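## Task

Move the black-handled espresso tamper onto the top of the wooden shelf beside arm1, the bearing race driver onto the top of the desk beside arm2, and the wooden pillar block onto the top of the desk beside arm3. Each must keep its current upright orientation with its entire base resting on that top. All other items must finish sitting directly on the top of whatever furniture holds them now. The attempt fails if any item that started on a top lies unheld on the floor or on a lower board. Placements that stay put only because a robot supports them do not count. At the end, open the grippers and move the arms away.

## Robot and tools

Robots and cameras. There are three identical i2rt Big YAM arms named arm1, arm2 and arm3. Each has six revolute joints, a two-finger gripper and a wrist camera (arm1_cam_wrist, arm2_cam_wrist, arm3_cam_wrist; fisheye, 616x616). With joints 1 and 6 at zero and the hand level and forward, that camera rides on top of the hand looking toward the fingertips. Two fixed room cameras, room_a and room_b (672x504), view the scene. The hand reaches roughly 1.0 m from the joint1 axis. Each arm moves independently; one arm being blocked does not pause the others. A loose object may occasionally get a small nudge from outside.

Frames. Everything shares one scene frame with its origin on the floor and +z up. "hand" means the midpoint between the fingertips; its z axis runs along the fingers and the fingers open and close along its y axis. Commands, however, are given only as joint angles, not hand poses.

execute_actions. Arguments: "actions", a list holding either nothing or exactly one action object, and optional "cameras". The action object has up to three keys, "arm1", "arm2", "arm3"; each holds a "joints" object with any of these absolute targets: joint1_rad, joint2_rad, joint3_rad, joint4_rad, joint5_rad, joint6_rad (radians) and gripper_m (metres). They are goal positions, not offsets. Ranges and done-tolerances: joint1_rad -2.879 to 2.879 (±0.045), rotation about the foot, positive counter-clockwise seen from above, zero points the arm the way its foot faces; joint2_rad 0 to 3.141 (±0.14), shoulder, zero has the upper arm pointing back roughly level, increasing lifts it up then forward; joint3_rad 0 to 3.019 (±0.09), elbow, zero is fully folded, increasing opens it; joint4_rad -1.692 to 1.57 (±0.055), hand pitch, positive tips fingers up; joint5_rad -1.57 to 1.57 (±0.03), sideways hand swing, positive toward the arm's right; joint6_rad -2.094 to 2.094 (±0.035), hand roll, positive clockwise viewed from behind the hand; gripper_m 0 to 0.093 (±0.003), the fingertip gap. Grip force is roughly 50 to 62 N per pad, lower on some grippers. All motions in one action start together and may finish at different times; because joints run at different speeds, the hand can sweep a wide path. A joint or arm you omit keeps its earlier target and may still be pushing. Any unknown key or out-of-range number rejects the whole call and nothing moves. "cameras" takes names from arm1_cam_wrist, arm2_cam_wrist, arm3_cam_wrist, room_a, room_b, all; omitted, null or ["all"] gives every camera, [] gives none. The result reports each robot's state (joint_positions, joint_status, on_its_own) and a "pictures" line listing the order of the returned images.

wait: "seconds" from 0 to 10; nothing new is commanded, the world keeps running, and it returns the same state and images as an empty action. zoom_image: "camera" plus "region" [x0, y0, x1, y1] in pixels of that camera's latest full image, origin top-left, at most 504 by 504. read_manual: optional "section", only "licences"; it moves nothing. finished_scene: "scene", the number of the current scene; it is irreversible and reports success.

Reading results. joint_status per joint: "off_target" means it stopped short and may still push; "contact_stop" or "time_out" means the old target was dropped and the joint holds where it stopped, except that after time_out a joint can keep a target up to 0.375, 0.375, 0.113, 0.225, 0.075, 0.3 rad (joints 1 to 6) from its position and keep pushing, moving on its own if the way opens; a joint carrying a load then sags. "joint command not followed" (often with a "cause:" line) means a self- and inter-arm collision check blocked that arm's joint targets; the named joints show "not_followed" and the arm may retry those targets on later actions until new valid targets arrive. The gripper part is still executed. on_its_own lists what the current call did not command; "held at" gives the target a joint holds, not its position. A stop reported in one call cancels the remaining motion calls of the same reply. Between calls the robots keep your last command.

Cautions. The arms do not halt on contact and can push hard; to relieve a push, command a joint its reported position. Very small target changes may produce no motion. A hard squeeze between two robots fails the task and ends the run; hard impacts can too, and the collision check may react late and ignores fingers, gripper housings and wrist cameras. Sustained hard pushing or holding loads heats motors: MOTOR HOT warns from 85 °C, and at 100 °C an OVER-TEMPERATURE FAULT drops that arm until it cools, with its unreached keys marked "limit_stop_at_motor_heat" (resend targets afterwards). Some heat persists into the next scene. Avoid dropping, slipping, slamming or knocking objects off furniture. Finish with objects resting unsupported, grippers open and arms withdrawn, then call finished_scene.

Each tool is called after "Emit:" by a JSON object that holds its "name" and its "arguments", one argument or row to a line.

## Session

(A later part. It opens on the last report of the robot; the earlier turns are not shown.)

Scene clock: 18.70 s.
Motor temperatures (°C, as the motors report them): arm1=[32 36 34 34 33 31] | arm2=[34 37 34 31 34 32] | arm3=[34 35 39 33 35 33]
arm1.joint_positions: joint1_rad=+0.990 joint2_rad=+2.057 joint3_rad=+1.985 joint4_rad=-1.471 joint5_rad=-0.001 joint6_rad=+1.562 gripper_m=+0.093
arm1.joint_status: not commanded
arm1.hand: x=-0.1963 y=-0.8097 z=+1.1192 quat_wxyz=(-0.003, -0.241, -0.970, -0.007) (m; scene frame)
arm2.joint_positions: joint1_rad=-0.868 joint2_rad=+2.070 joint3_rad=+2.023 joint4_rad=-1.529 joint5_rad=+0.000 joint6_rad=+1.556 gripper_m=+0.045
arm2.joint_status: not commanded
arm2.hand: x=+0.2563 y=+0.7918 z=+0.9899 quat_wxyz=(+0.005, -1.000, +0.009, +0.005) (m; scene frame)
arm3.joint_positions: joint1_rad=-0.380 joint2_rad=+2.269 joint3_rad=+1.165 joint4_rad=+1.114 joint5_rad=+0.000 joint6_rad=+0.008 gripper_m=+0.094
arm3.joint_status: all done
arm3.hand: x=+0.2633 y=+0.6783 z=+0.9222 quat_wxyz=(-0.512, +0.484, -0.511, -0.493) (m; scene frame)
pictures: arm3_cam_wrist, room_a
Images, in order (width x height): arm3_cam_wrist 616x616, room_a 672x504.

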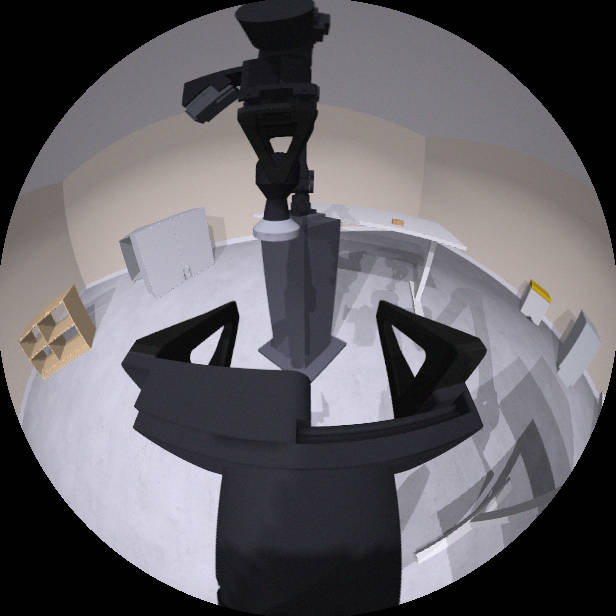

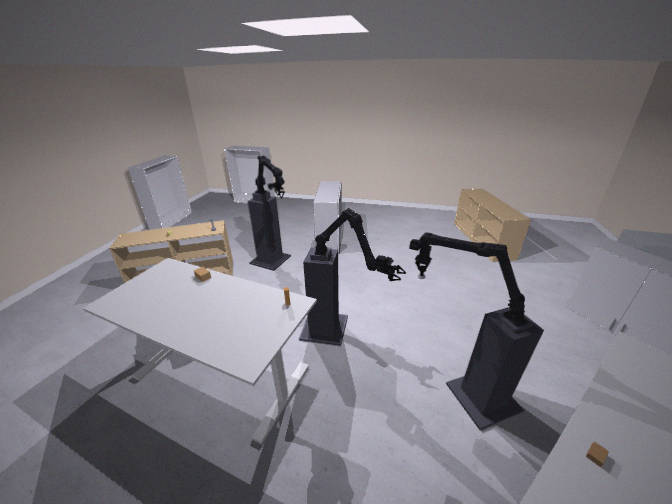

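Emit:
{"name": "execute_actions", "arguments": {
  "actions": [
    {"arm3":{"joints":{"joint1_rad":-0.335}}}
  ],
  "cameras": []
}}

Emit:
{"name": "execute_actions", "arguments": {
  "actions": [
    {"arm3":{"joints":{"joint2_rad":2.355,"joint3_rad":1.57,"joint4_rad":0.81}}}
  ],
  "cameras": ["arm3_cam_wrist","room_a","arm2_cam_wrist"]
}}

Emit:
{"name": "zoom_image", "arguments": {
  "camera": "room_a",
  "region": [370,220,470,300]
}}

Scene clock: 19.63 s.
Motor temperatures (°C, as the motors report them): arm1=[32 36 34 34 33 31] | arm2=[34 37 34 31 34 32] | arm3=[34 35 39 33 35 33]
arm1.joint_positions: joint1_rad=+0.990 joint2_rad=+2.057 joint3_rad=+1.985 joint4_rad=-1.471 joint5_rad=-0.001 joint6_rad=+1.562 gripper_m=+0.093
arm1.joint_status: not commanded
arm1.hand: x=-0.1963 y=-0.8097 z=+1.1192 quat_wxyz=(-0.003, -0.241, -0.970, -0.007) (m; scene frame)
arm2.joint_positions: joint1_rad=-0.868 joint2_rad=+2.070 joint3_rad=+2.023 joint4_rad=-1.529 joint5_rad=+0.000 joint6_rad=+1.556 gripper_m=+0.045
arm2.joint_status: not commanded
arm2.hand: x=+0.2563 y=+0.7918 z=+0.9899 quat_wxyz=(+0.005, -1.000, +0.009, +0.005) (m; scene frame)
arm3.joint_positions: joint1_rad=-0.338 joint2_rad=+2.269 joint3_rad=+1.165 joint4_rad=+1.114 joint5_rad=+0.000 joint6_rad=+0.008 gripper_m=+0.094
arm3.joint_status: all done
arm3.hand: x=+0.2322 y=+0.6791 z=+0.9222 quat_wxyz=(-0.501, +0.495, -0.500, -0.503) (m; scene frame)
pictures: none
No camera images: the call's "cameras" was empty. Leave "cameras" out to get every camera's image.

Scene clock: 20.83 s.
Motor temperatures (°C, as the motors report them): arm1=[32 36 34 34 33 31] | arm2=[34 37 35 31 34 32] | arm3=[34 35 39 33 35 33]
arm1.joint_positions: joint1_rad=+0.990 joint2_rad=+2.057 joint3_rad=+1.985 joint4_rad=-1.471 joint5_rad=-0.001 joint6_rad=+1.562 gripper_m=+0.093
arm1.joint_status: not commanded
arm1.hand: x=-0.1963 y=-0.8097 z=+1.1192 quat_wxyz=(-0.003, -0.241, -0.970, -0.007) (m; scene frame)
arm2.joint_positions: joint1_rad=-0.868 joint2_rad=+2.070 joint3_rad=+2.023 joint4_rad=-1.529 joint5_rad=+0.000 joint6_rad=+1.556 gripper_m=+0.045
arm2.joint_status: not commanded
arm2.hand: x=+0.2563 y=+0.7918 z=+0.9899 quat_wxyz=(+0.005, -1.000, +0.009, +0.005) (m; scene frame)
arm3.joint_positions: joint1_rad=-0.338 joint2_rad=+2.339 joint3_rad=+1.540 joint4_rad=+0.819 joint5_rad=+0.000 joint6_rad=+0.008 gripper_m=+0.094
arm3.joint_status: all done
arm3.hand: x=+0.2327 y=+0.7900 z=+0.9710 quat_wxyz=(-0.504, +0.492, -0.498, -0.506) (m; scene frame)
pictures: arm2_cam_wrist, arm3_cam_wrist, room_a
Images, in order (width x height): arm2_cam_wrist 616x616, arm3_cam_wrist 616x616, room_a 672x504.

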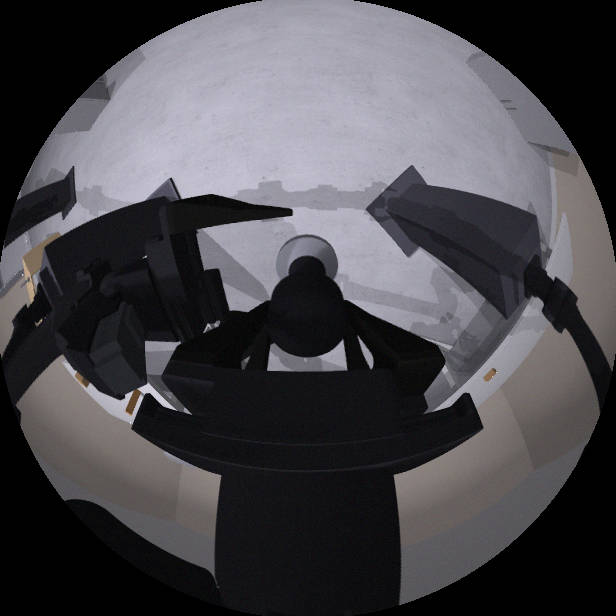

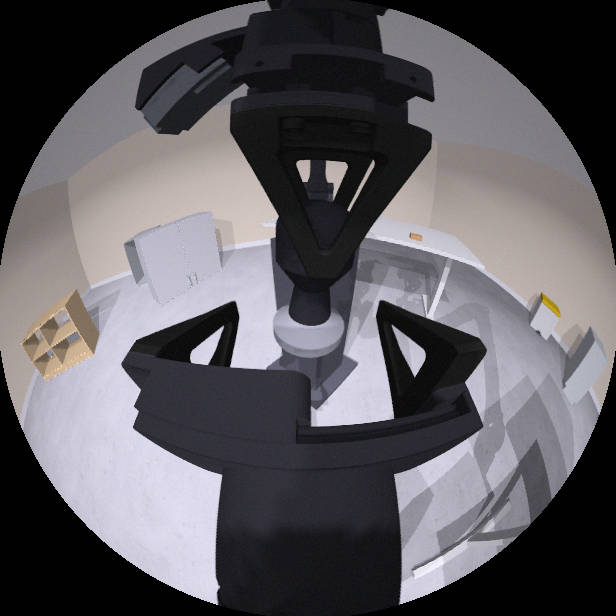

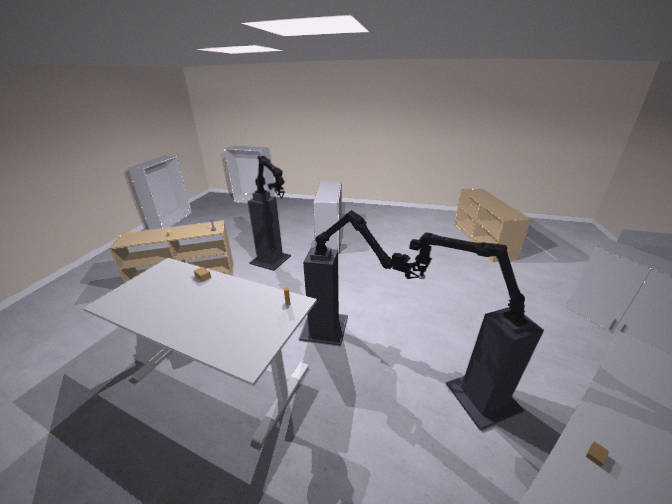

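Region (370, 220, 470, 300) of room_a's 672x504 image, scaled by 5.040, with more detail than that image has; it fills the top 403 rows of this view, and the rest is white.

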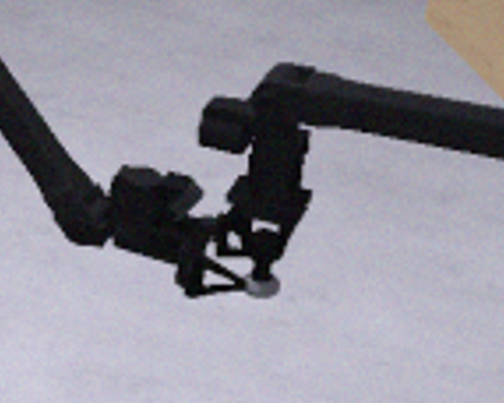

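Emit:
{"name": "execute_actions", "arguments": {
  "actions": [
    {"arm3":{"joints":{"joint2_rad":2.40,"joint3_rad":1.65,"joint4_rad":0.75,"gripper_m":0.07}}}
  ],
  "cameras": ["arm3_cam_wrist","room_a","arm2_cam_wrist"]
}}

Emit:
{"name": "zoom_image", "arguments": {
  "camera": "room_a",
  "region": [380,230,450,290]
}}

Scene clock: 22.17 s.
Motor temperatures (°C, as the motors report them): arm1=[32 36 34 34 33 31] | arm2=[34 37 35 31 34 32] | arm3=[34 36 39 33 35 33]
arm1.joint_positions: joint1_rad=+0.990 joint2_rad=+2.057 joint3_rad=+1.985 joint4_rad=-1.471 joint5_rad=-0.001 joint6_rad=+1.562 gripper_m=+0.093
arm1.joint_status: not commanded
arm1.hand: x=-0.1963 y=-0.8097 z=+1.1192 quat_wxyz=(-0.003, -0.241, -0.970, -0.007) (m; scene frame)
arm2.joint_positions: joint1_rad=-0.868 joint2_rad=+2.070 joint3_rad=+2.023 joint4_rad=-1.529 joint5_rad=+0.000 joint6_rad=+1.556 gripper_m=+0.045
arm2.joint_status: not commanded
arm2.hand: x=+0.2563 y=+0.7918 z=+0.9899 quat_wxyz=(+0.005, -1.000, +0.009, +0.005) (m; scene frame)
arm3.joint_positions: joint1_rad=-0.338 joint2_rad=+2.361 joint3_rad=+1.599 joint4_rad=+0.761 joint5_rad=+0.000 joint6_rad=+0.008 gripper_m=+0.070
arm3.joint_status: all done
arm3.hand: x=+0.2327 y=+0.8050 z=+0.9688 quat_wxyz=(-0.499, +0.498, -0.503, -0.501) (m; scene frame)
pictures: arm2_cam_wrist, arm3_cam_wrist, room_a
Images, in order (width x height): arm2_cam_wrist 616x616, arm3_cam_wrist 616x616, room_a 672x504.

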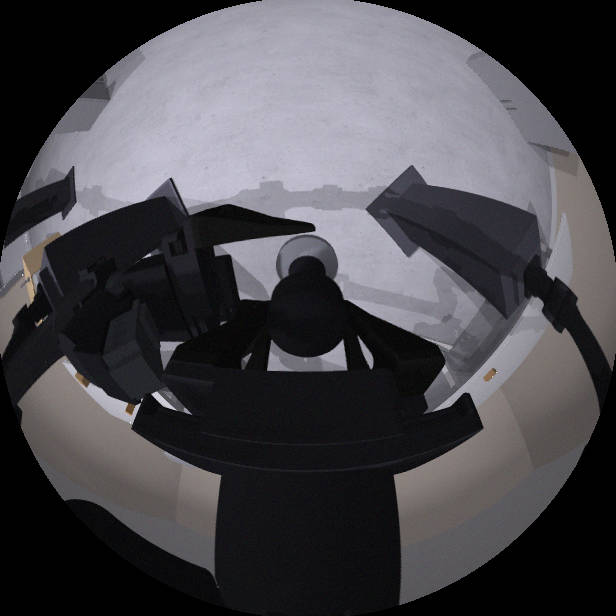

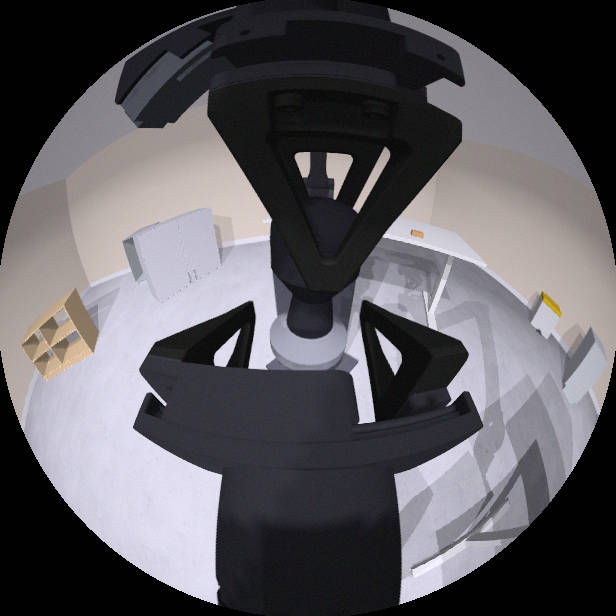

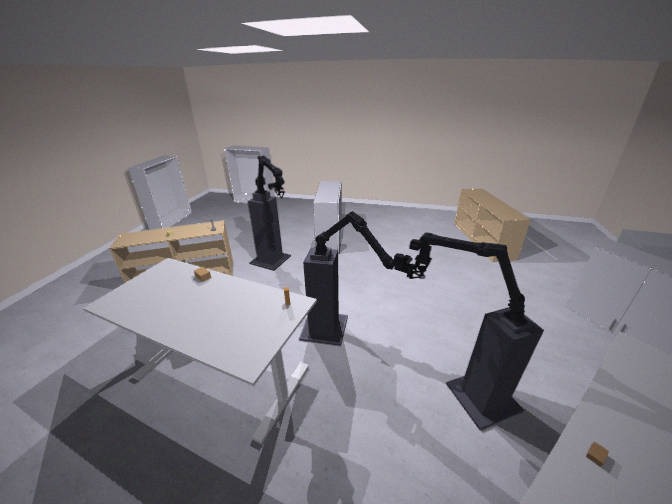

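Region (380, 230, 450, 290) of room_a's 672x504 image, scaled by 7.200, with more detail than that image has; it fills the top 432 rows of this view, and the rest is white.

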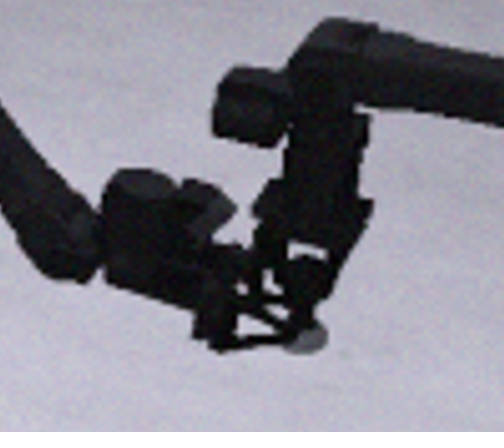

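Emit:
{"name": "execute_actions", "arguments": {
  "actions": [
    {"arm2":{"joints":{"joint6_rad":2.09}},"arm3":{"joints":{"joint2_rad":2.43,"joint3_rad":1.68,"joint4_rad":0.74,"gripper_m":0.055}}}
  ],
  "cameras": ["arm3_cam_wrist","arm2_cam_wrist"]
}}

Emit:
{"name": "execute_actions", "arguments": {
  "actions": [
    {"arm3":{"joints":{"gripper_m":0}}}
  ],
  "cameras": ["arm3_cam_wrist","arm2_cam_wrist"]
}}

Scene clock: 23.93 s.
Motor temperatures (°C, as the motors report them): arm1=[32 36 35 34 33 31] | arm2=[33 37 35 31 34 32] | arm3=[34 36 40 33 35 33]
arm1.joint_positions: joint1_rad=+0.990 joint2_rad=+2.057 joint3_rad=+1.985 joint4_rad=-1.471 joint5_rad=-0.001 joint6_rad=+1.562 gripper_m=+0.093
arm1.joint_status: not commanded
arm1.hand: x=-0.1963 y=-0.8097 z=+1.1192 quat_wxyz=(-0.003, -0.241, -0.970, -0.007) (m; scene frame)
arm2.joint_positions: joint1_rad=-0.868 joint2_rad=+2.070 joint3_rad=+2.023 joint4_rad=-1.529 joint5_rad=+0.000 joint6_rad=+2.075 gripper_m=+0.045
arm2.joint_status: all done
arm2.hand: x=+0.2563 y=+0.7918 z=+0.9899 quat_wxyz=(+0.003, -0.964, +0.265, +0.006) (m; scene frame)
arm3.joint_positions: joint1_rad=-0.338 joint2_rad=+2.390 joint3_rad=+1.630 joint4_rad=+0.749 joint5_rad=+0.000 joint6_rad=+0.008 gripper_m=+0.055
arm3.joint_status: all done
arm3.hand: x=+0.2327 y=+0.8116 z=+0.9582 quat_wxyz=(-0.496, +0.500, -0.505, -0.498) (m; scene frame)
pictures: arm2_cam_wrist, arm3_cam_wrist
Images, in order (width x height): arm2_cam_wrist 616x616, arm3_cam_wrist 616x616.

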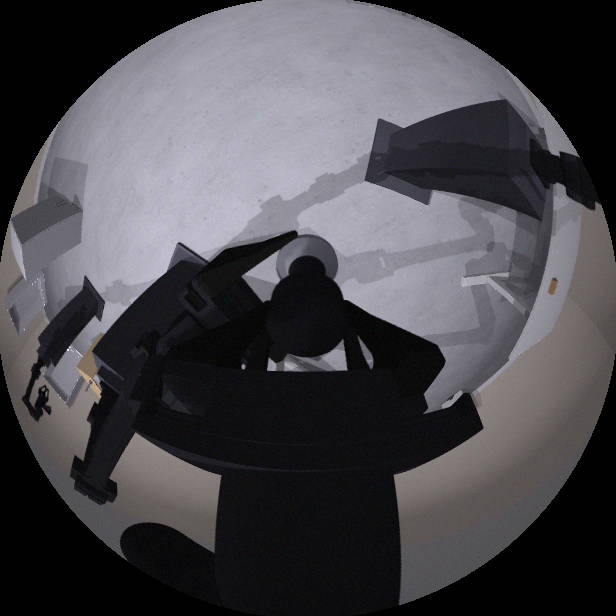

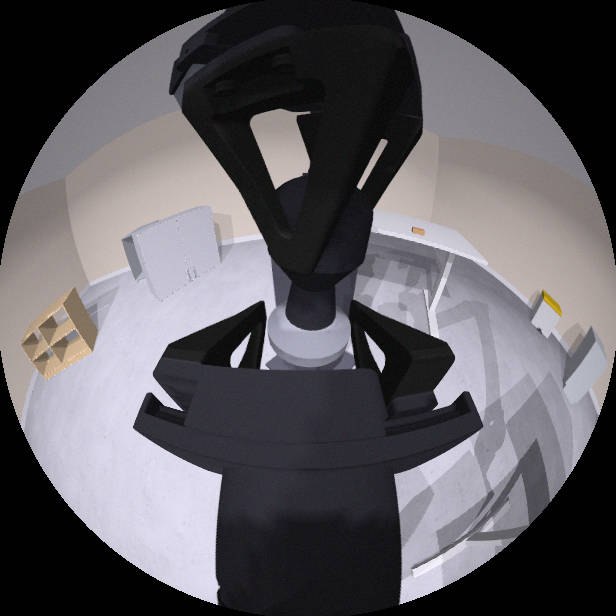

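Scene clock: 24.53 s.
Motor temperatures (°C, as the motors report them): arm1=[32 37 35 34 33 31] | arm2=[33 37 35 31 34 32] | arm3=[34 36 40 33 35 33]
arm1.joint_positions: joint1_rad=+0.990 joint2_rad=+2.057 joint3_rad=+1.985 joint4_rad=-1.471 joint5_rad=-0.001 joint6_rad=+1.562 gripper_m=+0.093
arm1.joint_status: not commanded
arm1.hand: x=-0.1963 y=-0.8097 z=+1.1192 quat_wxyz=(-0.003, -0.241, -0.970, -0.007) (m; scene frame)
arm2.joint_positions: joint1_rad=-0.868 joint2_rad=+2.070 joint3_rad=+2.023 joint4_rad=-1.529 joint5_rad=+0.002 joint6_rad=+2.076 gripper_m=+0.045
arm2.joint_status: not commanded
arm2.hand: x=+0.2558 y=+0.7918 z=+0.9899 quat_wxyz=(+0.003, -0.964, +0.266, +0.007) (m; scene frame)
arm3.joint_positions: joint1_rad=-0.338 joint2_rad=+2.390 joint3_rad=+1.630 joint4_rad=+0.749 joint5_rad=+0.001 joint6_rad=+0.005 gripper_m=+0.050
arm3.joint_status: gripper_m off_target (ended at +0.050, target +0.000)
arm3.hand: x=+0.2329 y=+0.8116 z=+0.9582 quat_wxyz=(-0.497, +0.500, -0.505, -0.497) (m; scene frame)
pictures: arm2_cam_wrist, arm3_cam_wrist
Images, in order (width x height): arm2_cam_wrist 616x616, arm3_cam_wrist 616x616.

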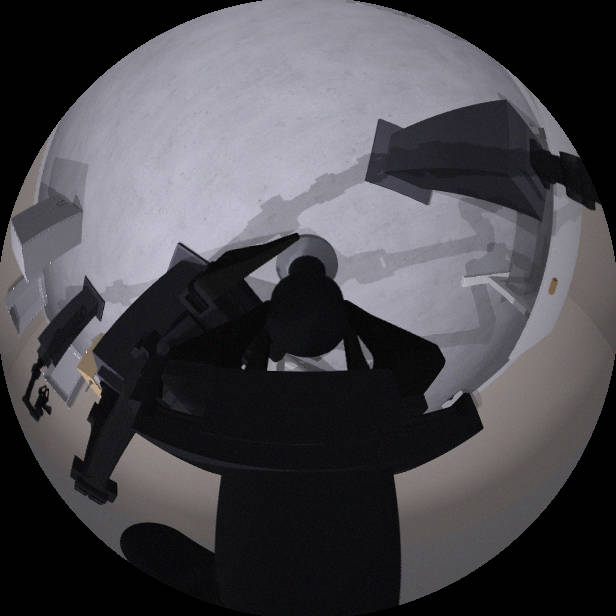

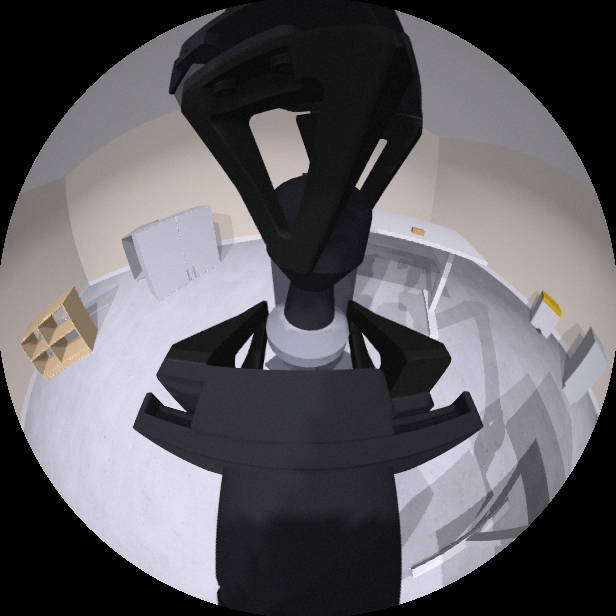

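Emit:
{"name": "execute_actions", "arguments": {
  "actions": [
    {"arm2":{"joints":{"gripper_m":0.062}},"arm1":{"joints":{"joint6_rad":2.09,"gripper_m":0.068}}}
  ],
  "cameras": []
}}

Emit:
{"name": "execute_actions", "arguments": {
  "actions": [
    {"arm2":{"joints":{"joint2_rad":1.85,"joint4_rad":-1.68}}}
  ],
  "cameras": ["arm3_cam_wrist"]
}}

Emit:
{"name": "execute_actions", "arguments": {
  "actions": [
    {"arm3":{"joints":{"joint1_rad":2.299}}}
  ],
  "cameras": ["arm3_cam_wrist","arm1_cam_wrist","room_b"]
}}

Scene clock: 26.27 s.
Motor temperatures (°C, as the motors report them): arm1=[32 37 35 34 33 31] | arm2=[33 37 35 31 34 32] | arm3=[34 36 40 33 35 33]
arm1.joint_positions: joint1_rad=+0.990 joint2_rad=+2.057 joint3_rad=+1.985 joint4_rad=-1.471 joint5_rad=-0.001 joint6_rad=+2.071 gripper_m=+0.068
arm1.joint_status: all done
joint sent to its limit — the command would take arm1.joint6_rad past its upper limit, so that joint was sent only as far as its limit.
arm1.hand: x=-0.1963 y=-0.8097 z=+1.1192 quat_wxyz=(-0.001, -0.478, -0.878, -0.008) (m; scene frame)
arm2.joint_positions: joint1_rad=-0.868 joint2_rad=+2.048 joint3_rad=+2.023 joint4_rad=-1.530 joint5_rad=+0.002 joint6_rad=+2.077 gripper_m=+0.062
arm2.joint_status: all done
arm2.hand: x=+0.2560 y=+0.7929 z=+1.0037 quat_wxyz=(-0.007, -0.964, +0.266, +0.004) (m; scene frame)
arm3.joint_positions: joint1_rad=-0.338 joint2_rad=+2.429 joint3_rad=+1.630 joint4_rad=+0.730 joint5_rad=+0.001 joint6_rad=+0.005 gripper_m=+0.050
arm3.joint_status: not commanded
arm3.hand: x=+0.2329 y=+0.8084 z=+0.9199 quat_wxyz=(-0.482, +0.515, -0.520, -0.482) (m; scene frame)
pictures: none
No camera images: the call's "cameras" was empty. Leave "cameras" out to get every camera's image.

Scene clock: 27.67 s.
Motor temperatures (°C, as the motors report them): arm1=[32 37 35 34 33 31] | arm2=[33 37 35 31 34 32] | arm3=[34 37 41 33 35 33]
arm1.joint_positions: joint1_rad=+0.990 joint2_rad=+2.057 joint3_rad=+1.985 joint4_rad=-1.471 joint5_rad=-0.001 joint6_rad=+2.072 gripper_m=+0.068
arm1.joint_status: not commanded
arm1.hand: x=-0.1963 y=-0.8097 z=+1.1192 quat_wxyz=(-0.001, -0.478, -0.878, -0.008) (m; scene frame)
arm2.joint_positions: joint1_rad=-0.868 joint2_rad=+1.844 joint3_rad=+2.027 joint4_rad=-1.672 joint5_rad=+0.002 joint6_rad=+2.077 gripper_m=+0.062
arm2.joint_status: all done
arm2.hand: x=+0.2592 y=+0.8492 z=+1.1247 quat_wxyz=(-0.039, -0.963, +0.266, -0.003) (m; scene frame)
arm3.joint_positions: joint1_rad=-0.338 joint2_rad=+2.429 joint3_rad=+1.630 joint4_rad=+0.730 joint5_rad=+0.001 joint6_rad=+0.005 gripper_m=+0.050
arm3.joint_status: not commanded
arm3.hand: x=+0.2329 y=+0.8084 z=+0.9199 quat_wxyz=(-0.482, +0.515, -0.520, -0.482) (m; scene frame)
pictures: arm3_cam_wrist
Images, in order (width x height): arm3_cam_wrist 616x616.

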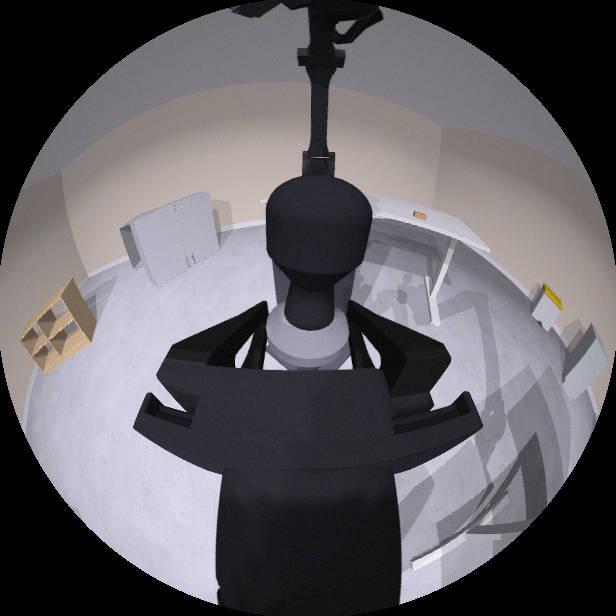

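Scene clock: 30.47 s.
Motor temperatures (°C, as the motors report them): arm1=[32 37 35 34 33 31] | arm2=[33 37 35 31 34 32] | arm3=[34 37 41 33 35 33]
arm1.joint_positions: joint1_rad=+0.990 joint2_rad=+2.057 joint3_rad=+1.985 joint4_rad=-1.471 joint5_rad=-0.001 joint6_rad=+2.072 gripper_m=+0.068
arm1.joint_status: not commanded
arm1.hand: x=-0.1963 y=-0.8097 z=+1.1192 quat_wxyz=(-0.001, -0.478, -0.878, -0.008) (m; scene frame)
arm2.joint_positions: joint1_rad=-0.868 joint2_rad=+1.844 joint3_rad=+2.027 joint4_rad=-1.672 joint5_rad=+0.002 joint6_rad=+2.077 gripper_m=+0.062
arm2.joint_status: not commanded
arm2.hand: x=+0.2592 y=+0.8492 z=+1.1247 quat_wxyz=(-0.039, -0.963, +0.266, -0.003) (m; scene frame)
arm3.joint_positions: joint1_rad=+2.291 joint2_rad=+2.429 joint3_rad=+1.654 joint4_rad=+0.730 joint5_rad=-0.002 joint6_rad=+0.005 gripper_m=+0.050
arm3.joint_status: all done
arm3.hand: x=-0.2019 y=-0.8135 z=+0.9324 quat_wxyz=(+0.349, +0.625, +0.363, -0.596) (m; scene frame)
pictures: arm1_cam_wrist, arm3_cam_wrist, room_b
Images, in order (width x height): arm1_cam_wrist 616x616, arm3_cam_wrist 616x616, room_b 672x504.

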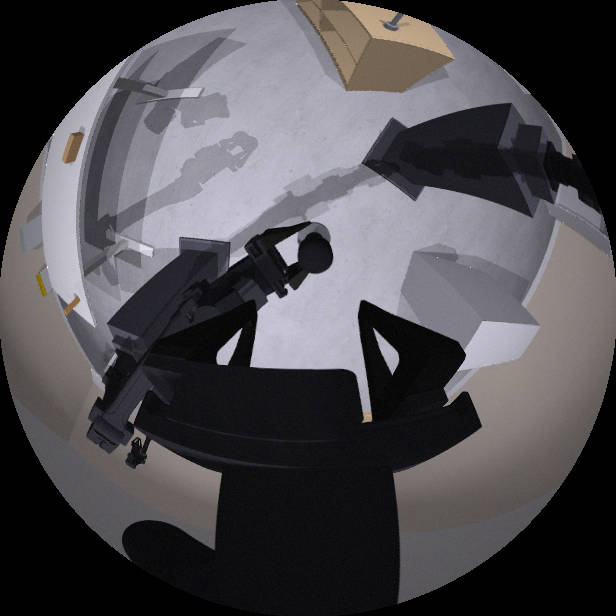

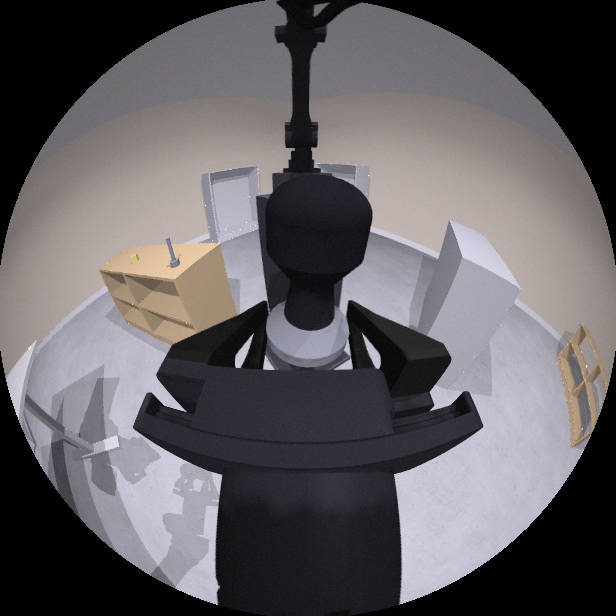

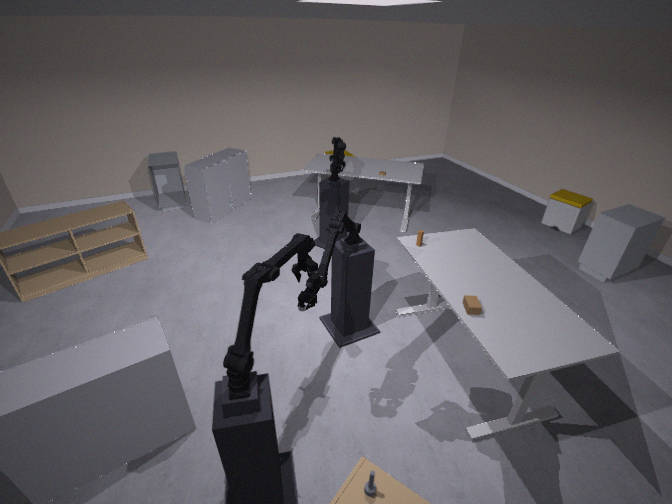

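Emit:
{"name": "execute_actions", "arguments": {
  "actions": [
    {"arm3":{"joints":{"joint4_rad":0.79}},"arm1":{"joints":{"joint2_rad":2.055,"joint3_rad":1.79,"joint4_rad":-1.28}}}
  ],
  "cameras": ["arm3_cam_wrist","arm1_cam_wrist"]
}}

Scene clock: 31.57 s.
Motor temperatures (°C, as the motors report them): arm1=[32 37 35 34 33 31] | arm2=[33 37 35 31 34 32] | arm3=[34 38 41 33 35 33]
arm1.joint_positions: joint1_rad=+0.990 joint2_rad=+2.068 joint3_rad=+1.784 joint4_rad=-1.292 joint5_rad=-0.001 joint6_rad=+2.072 gripper_m=+0.068
arm1.joint_status: all done
arm1.hand: x=-0.2057 y=-0.8276 z=+1.0369 quat_wxyz=(-0.002, -0.478, -0.878, +0.009) (m; scene frame)
arm2.joint_positions: joint1_rad=-0.868 joint2_rad=+1.844 joint3_rad=+2.027 joint4_rad=-1.672 joint5_rad=+0.002 joint6_rad=+2.077 gripper_m=+0.062
arm2.joint_status: not commanded
arm2.hand: x=+0.2592 y=+0.8492 z=+1.1247 quat_wxyz=(-0.039, -0.963, +0.266, -0.003) (m; scene frame)
arm3.joint_positions: joint1_rad=+2.291 joint2_rad=+2.429 joint3_rad=+1.654 joint4_rad=+0.754 joint5_rad=-0.002 joint6_rad=+0.005 gripper_m=+0.050
arm3.joint_status: all done
arm3.hand: x=-0.2020 y=-0.8137 z=+0.9383 quat_wxyz=(+0.354, +0.618, +0.358, -0.603) (m; scene frame)
pictures: arm1_cam_wrist, arm3_cam_wrist
Images, in order (width x height): arm1_cam_wrist 616x616, arm3_cam_wrist 616x616.

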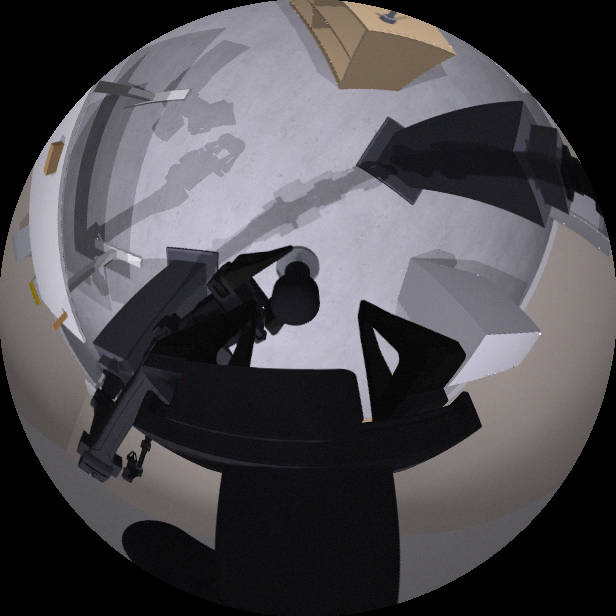

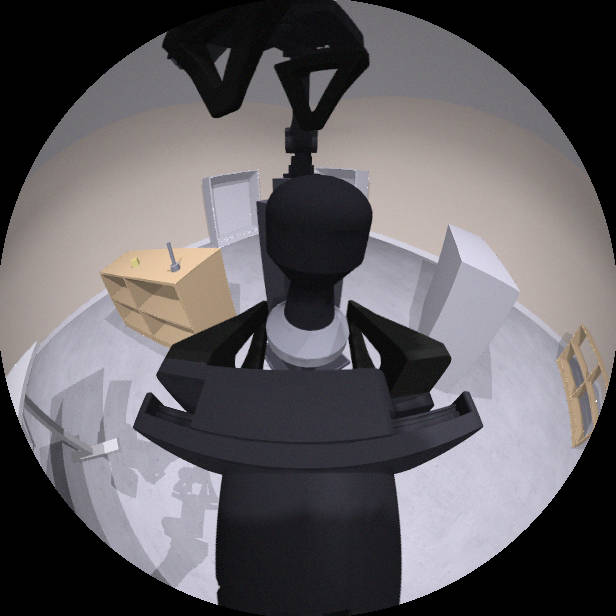

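Emit:
{"name": "execute_actions", "arguments": {
  "actions": [
    {"arm1":{"joints":{"joint1_rad":1.03,"joint4_rad":-1.22}}}
  ],
  "cameras": []
}}

Emit:
{"name": "execute_actions", "arguments": {
  "actions": [
    {"arm1":{"joints":{"joint2_rad":2.115,"joint3_rad":1.75,"joint4_rad":-1.17}}}
  ],
  "cameras": ["arm3_cam_wrist","arm1_cam_wrist"]
}}

Scene clock: 32.53 s.
Motor temperatures (°C, as the motors report them): arm1=[32 37 35 34 33 31] | arm2=[33 37 35 31 34 32] | arm3=[34 38 41 33 35 33]
arm1.joint_positions: joint1_rad=+1.025 joint2_rad=+2.068 joint3_rad=+1.784 joint4_rad=-1.233 joint5_rad=-0.001 joint6_rad=+2.072 gripper_m=+0.068
arm1.joint_status: all done
arm1.hand: x=-0.2185 y=-0.8045 z=+1.0370 quat_wxyz=(-0.001, -0.463, -0.886, -0.021) (m; scene frame)
arm2.joint_positions: joint1_rad=-0.868 joint2_rad=+1.844 joint3_rad=+2.027 joint4_rad=-1.672 joint5_rad=+0.002 joint6_rad=+2.077 gripper_m=+0.062
arm2.joint_status: not commanded
arm2.hand: x=+0.2592 y=+0.8492 z=+1.1247 quat_wxyz=(-0.039, -0.963, +0.266, -0.003) (m; scene frame)
arm3.joint_positions: joint1_rad=+2.291 joint2_rad=+2.429 joint3_rad=+1.654 joint4_rad=+0.754 joint5_rad=-0.002 joint6_rad=+0.005 gripper_m=+0.050
arm3.joint_status: not commanded
arm3.hand: x=-0.2020 y=-0.8137 z=+0.9383 quat_wxyz=(+0.354, +0.618, +0.358, -0.603) (m; scene frame)
pictures: none
No camera images: the call's "cameras" was empty. Leave "cameras" out to get every camera's image.

Scene clock: 33.33 s.
Motor temperatures (°C, as the motors report them): arm1=[32 37 35 34 33 31] | arm2=[33 37 36 31 34 32] | arm3=[34 38 41 33 35 33]
arm1.joint_positions: joint1_rad=+1.025 joint2_rad=+2.122 joint3_rad=+1.750 joint4_rad=-1.178 joint5_rad=+0.000 joint6_rad=+2.072 gripper_m=+0.068
arm1.joint_status: all done
arm1.hand: x=-0.2200 y=-0.8079 z=+0.9916 quat_wxyz=(-0.001, -0.463, -0.886, -0.004) (m; scene frame)
arm2.joint_positions: joint1_rad=-0.868 joint2_rad=+1.844 joint3_rad=+2.027 joint4_rad=-1.672 joint5_rad=+0.002 joint6_rad=+2.077 gripper_m=+0.062
arm2.joint_status: not commanded
arm2.hand: x=+0.2592 y=+0.8492 z=+1.1247 quat_wxyz=(-0.039, -0.963, +0.266, -0.003) (m; scene frame)
arm3.joint_positions: joint1_rad=+2.291 joint2_rad=+2.430 joint3_rad=+1.654 joint4_rad=+0.754 joint5_rad=-0.001 joint6_rad=+0.005 gripper_m=+0.050
arm3.joint_status: not commanded
arm3.hand: x=-0.2021 y=-0.8136 z=+0.9373 quat_wxyz=(+0.353, +0.619, +0.358, -0.603) (m; scene frame)
pictures: arm1_cam_wrist, arm3_cam_wrist
Images, in order (width x height): arm1_cam_wrist 616x616, arm3_cam_wrist 616x616.

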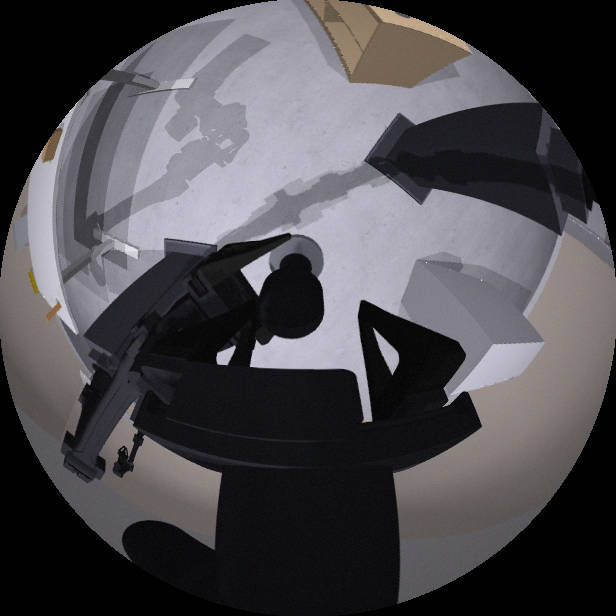

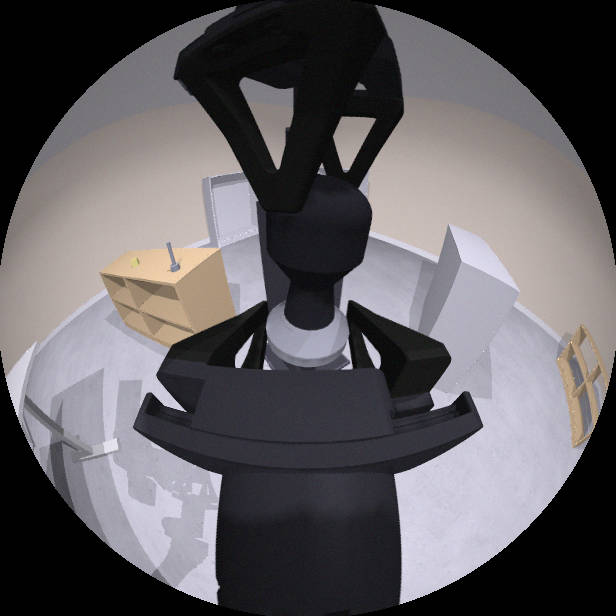

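Emit:
{"name": "execute_actions", "arguments": {
  "actions": [
    {"arm1":{"joints":{"joint4_rad":-1.12}}}
  ],
  "cameras": []
}}

Emit:
{"name": "execute_actions", "arguments": {
  "actions": [
    {"arm1":{"joints":{"joint2_rad":2.165}}}
  ],
  "cameras": ["arm3_cam_wrist","arm1_cam_wrist"]
}}

Scene clock: 34.13 s.
Motor temperatures (°C, as the motors report them): arm1=[32 37 35 34 33 31] | arm2=[33 37 36 31 34 32] | arm3=[34 38 41 33 35 33]
arm1.joint_positions: joint1_rad=+1.025 joint2_rad=+2.122 joint3_rad=+1.750 joint4_rad=-1.133 joint5_rad=+0.000 joint6_rad=+2.072 gripper_m=+0.068
arm1.joint_status: all done
arm1.hand: x=-0.2150 y=-0.7979 z=+0.9919 quat_wxyz=(-0.001, -0.463, -0.886, -0.027) (m; scene frame)
arm2.joint_positions: joint1_rad=-0.868 joint2_rad=+1.844 joint3_rad=+2.027 joint4_rad=-1.672 joint5_rad=+0.002 joint6_rad=+2.077 gripper_m=+0.062
arm2.joint_status: not commanded
arm2.hand: x=+0.2592 y=+0.8492 z=+1.1247 quat_wxyz=(-0.039, -0.963, +0.266, -0.003) (m; scene frame)
arm3.joint_positions: joint1_rad=+2.291 joint2_rad=+2.430 joint3_rad=+1.654 joint4_rad=+0.754 joint5_rad=-0.001 joint6_rad=+0.005 gripper_m=+0.050
arm3.joint_status: not commanded
arm3.hand: x=-0.2021 y=-0.8136 z=+0.9373 quat_wxyz=(+0.353, +0.619, +0.358, -0.603) (m; scene frame)
pictures: none
No camera images: the call's "cameras" was empty. Leave "cameras" out to get every camera's image.

Scene clock: 34.93 s.
Motor temperatures (°C, as the motors report them): arm1=[32 37 35 34 33 31] | arm2=[33 37 36 31 34 32] | arm3=[34 38 41 33 35 33]
arm1.joint_positions: joint1_rad=+1.025 joint2_rad=+2.171 joint3_rad=+1.750 joint4_rad=-1.132 joint5_rad=+0.000 joint6_rad=+2.072 gripper_m=+0.068
arm1.joint_status: all done
arm1.hand: x=-0.2174 y=-0.8030 z=+0.9617 quat_wxyz=(-0.001, -0.463, -0.886, -0.003) (m; scene frame)
arm2.joint_positions: joint1_rad=-0.868 joint2_rad=+1.844 joint3_rad=+2.027 joint4_rad=-1.672 joint5_rad=+0.002 joint6_rad=+2.077 gripper_m=+0.062
arm2.joint_status: not commanded
arm2.hand: x=+0.2592 y=+0.8492 z=+1.1247 quat_wxyz=(-0.039, -0.963, +0.266, -0.003) (m; scene frame)
arm3.joint_positions: joint1_rad=+2.291 joint2_rad=+2.430 joint3_rad=+1.654 joint4_rad=+0.754 joint5_rad=-0.001 joint6_rad=+0.005 gripper_m=+0.050
arm3.joint_status: not commanded
arm3.hand: x=-0.2021 y=-0.8136 z=+0.9373 quat_wxyz=(+0.353, +0.619, +0.358, -0.603) (m; scene frame)
pictures: arm1_cam_wrist, arm3_cam_wrist
Images, in order (width x height): arm1_cam_wrist 616x616, arm3_cam_wrist 616x616.

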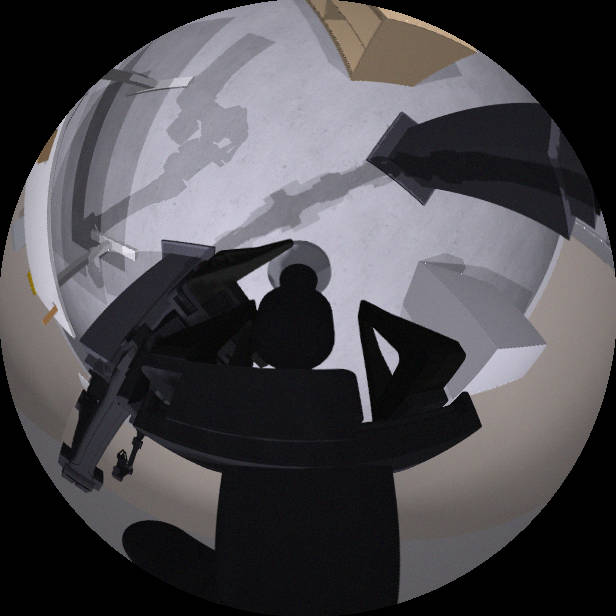

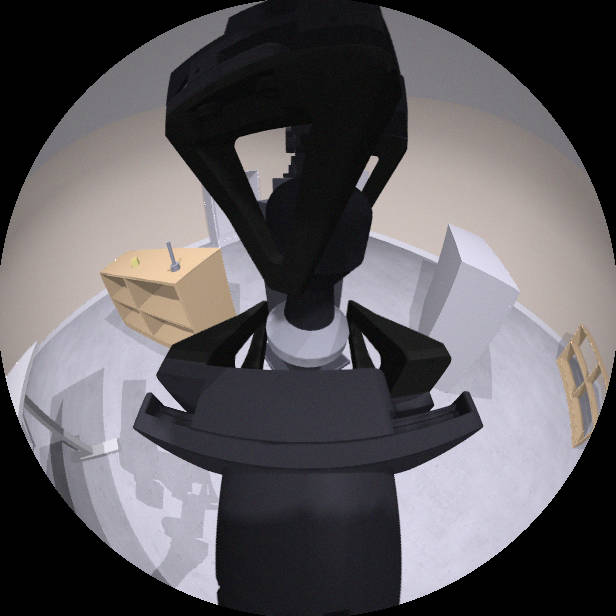

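Emit:
{"name": "execute_actions", "arguments": {
  "actions": [
    {"arm1":{"joints":{"joint4_rad":-1.085,"gripper_m":0}}}
  ],
  "cameras": []
}}

Emit:
{"name": "execute_actions", "arguments": {
  "actions": [
    {"arm3":{"joints":{"gripper_m":0.093}}}
  ],
  "cameras": ["arm1_cam_wrist"]
}}

Emit:
{"name": "execute_actions", "arguments": {
  "actions": [
    {"arm3":{"joints":{"joint2_rad":2.27,"joint3_rad":1.16,"joint4_rad":1.11}}}
  ],
  "cameras": []
}}

Emit:
{"name": "execute_actions", "arguments": {
  "actions": [
    {"arm1":{"joints":{"joint1_rad":-0.79,"joint6_rad":0}},"arm3":{"joints":{"joint2_rad":1.97,"joint3_rad":1.19,"joint4_rad":0.82}}}
  ],
  "cameras": []
}}

Emit:
{"name": "execute_actions", "arguments": {
  "actions": [
    {"arm1":{"joints":{"joint2_rad":2.5,"joint3_rad":1.77,"joint4_rad":-0.8}}}
  ],
  "cameras": ["arm1_cam_wrist","room_a"]
}}

Emit:
{"name": "zoom_image", "arguments": {
  "camera": "room_a",
  "region": [160,180,260,250]
}}

Scene clock: 38.03 s.
Motor temperatures (°C, as the motors report them): arm1=[32 37 35 34 33 31] | arm2=[33 37 36 31 34 32] | arm3=[34 39 42 33 35 33]
arm1.joint_positions: joint1_rad=+1.025 joint2_rad=+2.171 joint3_rad=+1.749 joint4_rad=-1.108 joint5_rad=+0.002 joint6_rad=+2.075 gripper_m=+0.044
arm1.joint_status: gripper_m off_target (ended at +0.044, target +0.000); the others done
arm1.hand: x=-0.2142 y=-0.7981 z=+0.9615 quat_wxyz=(-0.003, -0.464, -0.886, -0.015) (m; scene frame)
arm2.joint_positions: joint1_rad=-0.868 joint2_rad=+1.844 joint3_rad=+2.027 joint4_rad=-1.672 joint5_rad=+0.002 joint6_rad=+2.077 gripper_m=+0.062
arm2.joint_status: not commanded
arm2.hand: x=+0.2592 y=+0.8492 z=+1.1247 quat_wxyz=(-0.039, -0.963, +0.266, -0.003) (m; scene frame)
arm3.joint_positions: joint1_rad=+2.291 joint2_rad=+2.430 joint3_rad=+1.654 joint4_rad=+0.755 joint5_rad=+0.002 joint6_rad=+0.005 gripper_m=+0.050
arm3.joint_status: not commanded
arm3.hand: x=-0.2026 y=-0.8133 z=+0.9377 quat_wxyz=(+0.353, +0.619, +0.357, -0.604) (m; scene frame)
pictures: none
No camera images: the call's "cameras" was empty. Leave "cameras" out to get every camera's image.

Scene clock: 38.90 s.
Motor temperatures (°C, as the motors report them): arm1=[32 37 35 34 33 31] | arm2=[33 37 36 31 34 32] | arm3=[34 39 42 33 35 33]
arm1.joint_positions: joint1_rad=+1.025 joint2_rad=+2.186 joint3_rad=+1.741 joint4_rad=-1.098 joint5_rad=+0.002 joint6_rad=+2.075 gripper_m=+0.044
arm1.joint_status: not commanded
arm1.hand: x=-0.2157 y=-0.8011 z=+0.9492 quat_wxyz=(-0.002, -0.464, -0.886, -0.008) (m; scene frame)
arm2.joint_positions: joint1_rad=-0.868 joint2_rad=+1.844 joint3_rad=+2.027 joint4_rad=-1.672 joint5_rad=+0.002 joint6_rad=+2.077 gripper_m=+0.062
arm2.joint_status: not commanded
arm2.hand: x=+0.2592 y=+0.8492 z=+1.1247 quat_wxyz=(-0.039, -0.963, +0.266, -0.003) (m; scene frame)
arm3.joint_positions: joint1_rad=+2.291 joint2_rad=+2.429 joint3_rad=+1.654 joint4_rad=+0.774 joint5_rad=+0.002 joint6_rad=+0.006 gripper_m=+0.093
arm3.joint_status: all done
arm3.hand: x=-0.2024 y=-0.8136 z=+0.9437 quat_wxyz=(+0.357, +0.613, +0.353, -0.610) (m; scene frame)
pictures: arm1_cam_wrist
Images, in order (width x height): arm1_cam_wrist 616x616.

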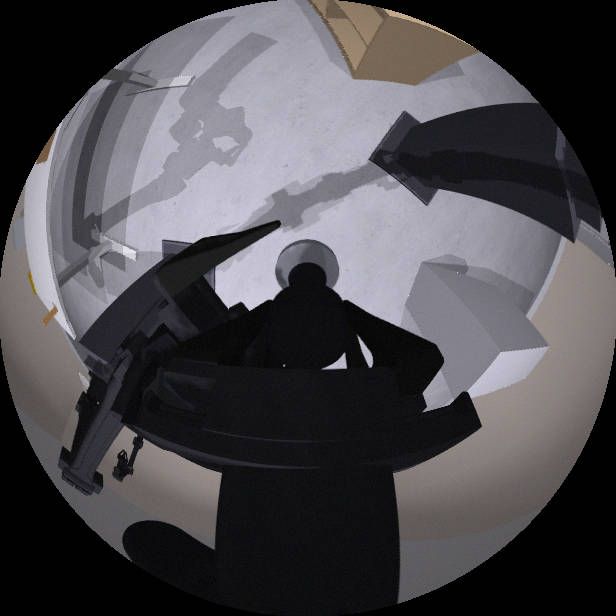

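Scene clock: 40.20 s.
Motor temperatures (°C, as the motors report them): arm1=[32 38 35 34 33 31] | arm2=[33 37 36 31 34 32] | arm3=[34 39 41 33 35 33]
arm1.joint_positions: joint1_rad=+1.025 joint2_rad=+2.186 joint3_rad=+1.741 joint4_rad=-1.098 joint5_rad=+0.002 joint6_rad=+2.075 gripper_m=+0.044
arm1.joint_status: not commanded
arm1.hand: x=-0.2157 y=-0.8011 z=+0.9492 quat_wxyz=(-0.002, -0.464, -0.886, -0.008) (m; scene frame)
arm2.joint_positions: joint1_rad=-0.868 joint2_rad=+1.844 joint3_rad=+2.027 joint4_rad=-1.672 joint5_rad=+0.002 joint6_rad=+2.077 gripper_m=+0.062
arm2.joint_status: not commanded
arm2.hand: x=+0.2592 y=+0.8492 z=+1.1247 quat_wxyz=(-0.039, -0.963, +0.266, -0.003) (m; scene frame)
arm3.joint_positions: joint1_rad=+2.291 joint2_rad=+2.251 joint3_rad=+1.161 joint4_rad=+1.095 joint5_rad=+0.002 joint6_rad=+0.006 gripper_m=+0.093
arm3.joint_status: all done
arm3.hand: x=-0.1351 y=-0.6951 z=+0.9289 quat_wxyz=(+0.358, +0.611, +0.352, -0.612) (m; scene frame)
pictures: none
No camera images: the call's "cameras" was empty. Leave "cameras" out to get every camera's image.

Scene clock: 42.60 s.
Motor temperatures (°C, as the motors report them): arm1=[32 38 35 34 33 31] | arm2=[33 37 36 31 34 32] | arm3=[34 39 41 33 35 33]
arm1.joint_positions: joint1_rad=-0.801 joint2_rad=+2.186 joint3_rad=+1.741 joint4_rad=-1.075 joint5_rad=+0.004 joint6_rad=+0.009 gripper_m=+0.044
arm1.joint_status: all done
arm1.hand: x=-0.0135 y=-1.8098 z=+0.9616 quat_wxyz=(-0.024, -0.355, -0.935, +0.017) (m; scene frame)
arm2.joint_positions: joint1_rad=-0.868 joint2_rad=+1.844 joint3_rad=+2.027 joint4_rad=-1.672 joint5_rad=+0.002 joint6_rad=+2.077 gripper_m=+0.062
arm2.joint_status: not commanded
arm2.hand: x=+0.2592 y=+0.8492 z=+1.1247 quat_wxyz=(-0.039, -0.963, +0.266, -0.003) (m; scene frame)
arm3.joint_positions: joint1_rad=+2.291 joint2_rad=+1.937 joint3_rad=+1.168 joint4_rad=+0.829 joint5_rad=+0.002 joint6_rad=+0.006 gripper_m=+0.093
arm3.joint_status: all done
arm3.hand: x=-0.1378 y=-0.6998 z=+1.0930 quat_wxyz=(+0.367, +0.594, +0.342, -0.629) (m; scene frame)
pictures: none
No camera images: the call's "cameras" was empty. Leave "cameras" out to get every camera's image.

Scene clock: 44.17 s.
Motor temperatures (°C, as the motors report them): arm1=[32 38 35 34 33 31] | arm2=[33 37 36 31 34 32] | arm3=[34 38 42 33 35 33]
arm1.joint_positions: joint1_rad=-0.801 joint2_rad=+2.528 joint3_rad=+1.733 joint4_rad=-0.808 joint5_rad=+0.004 joint6_rad=+0.008 gripper_m=+0.044
arm1.joint_status: all done
arm1.hand: x=-0.0313 y=-1.7976 z=+0.7455 quat_wxyz=(+0.015, -0.355, -0.935, +0.003) (m; scene frame)
arm2.joint_positions: joint1_rad=-0.868 joint2_rad=+1.844 joint3_rad=+2.027 joint4_rad=-1.672 joint5_rad=+0.002 joint6_rad=+2.077 gripper_m=+0.062
arm2.joint_status: not commanded
arm2.hand: x=+0.2592 y=+0.8492 z=+1.1247 quat_wxyz=(-0.039, -0.963, +0.266, -0.003) (m; scene frame)
arm3.joint_positions: joint1_rad=+2.291 joint2_rad=+1.937 joint3_rad=+1.168 joint4_rad=+0.829 joint5_rad=+0.002 joint6_rad=+0.006 gripper_m=+0.093
arm3.joint_status: not commanded
arm3.hand: x=-0.1378 y=-0.6998 z=+1.0930 quat_wxyz=(+0.367, +0.594, +0.342, -0.629) (m; scene frame)
pictures: arm1_cam_wrist, room_a
Images, in order (width x height): arm1_cam_wrist 616x616, room_a 672x504.

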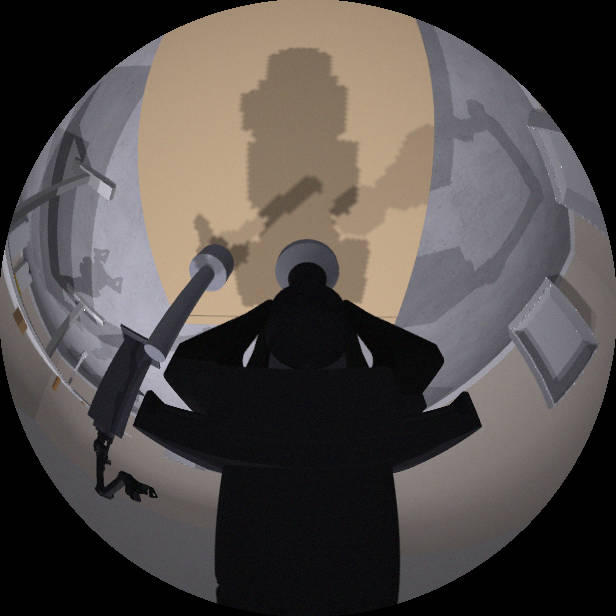

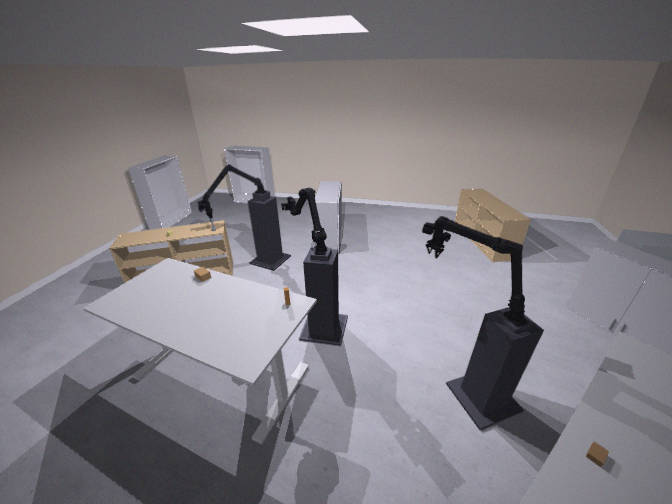

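Region (160, 180, 260, 250) of room_a's 672x504 image, scaled by 5.040, with more detail than that image has; it fills the top 353 rows of this view, and the rest is white.

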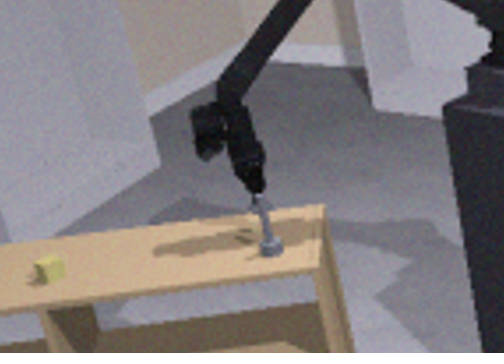

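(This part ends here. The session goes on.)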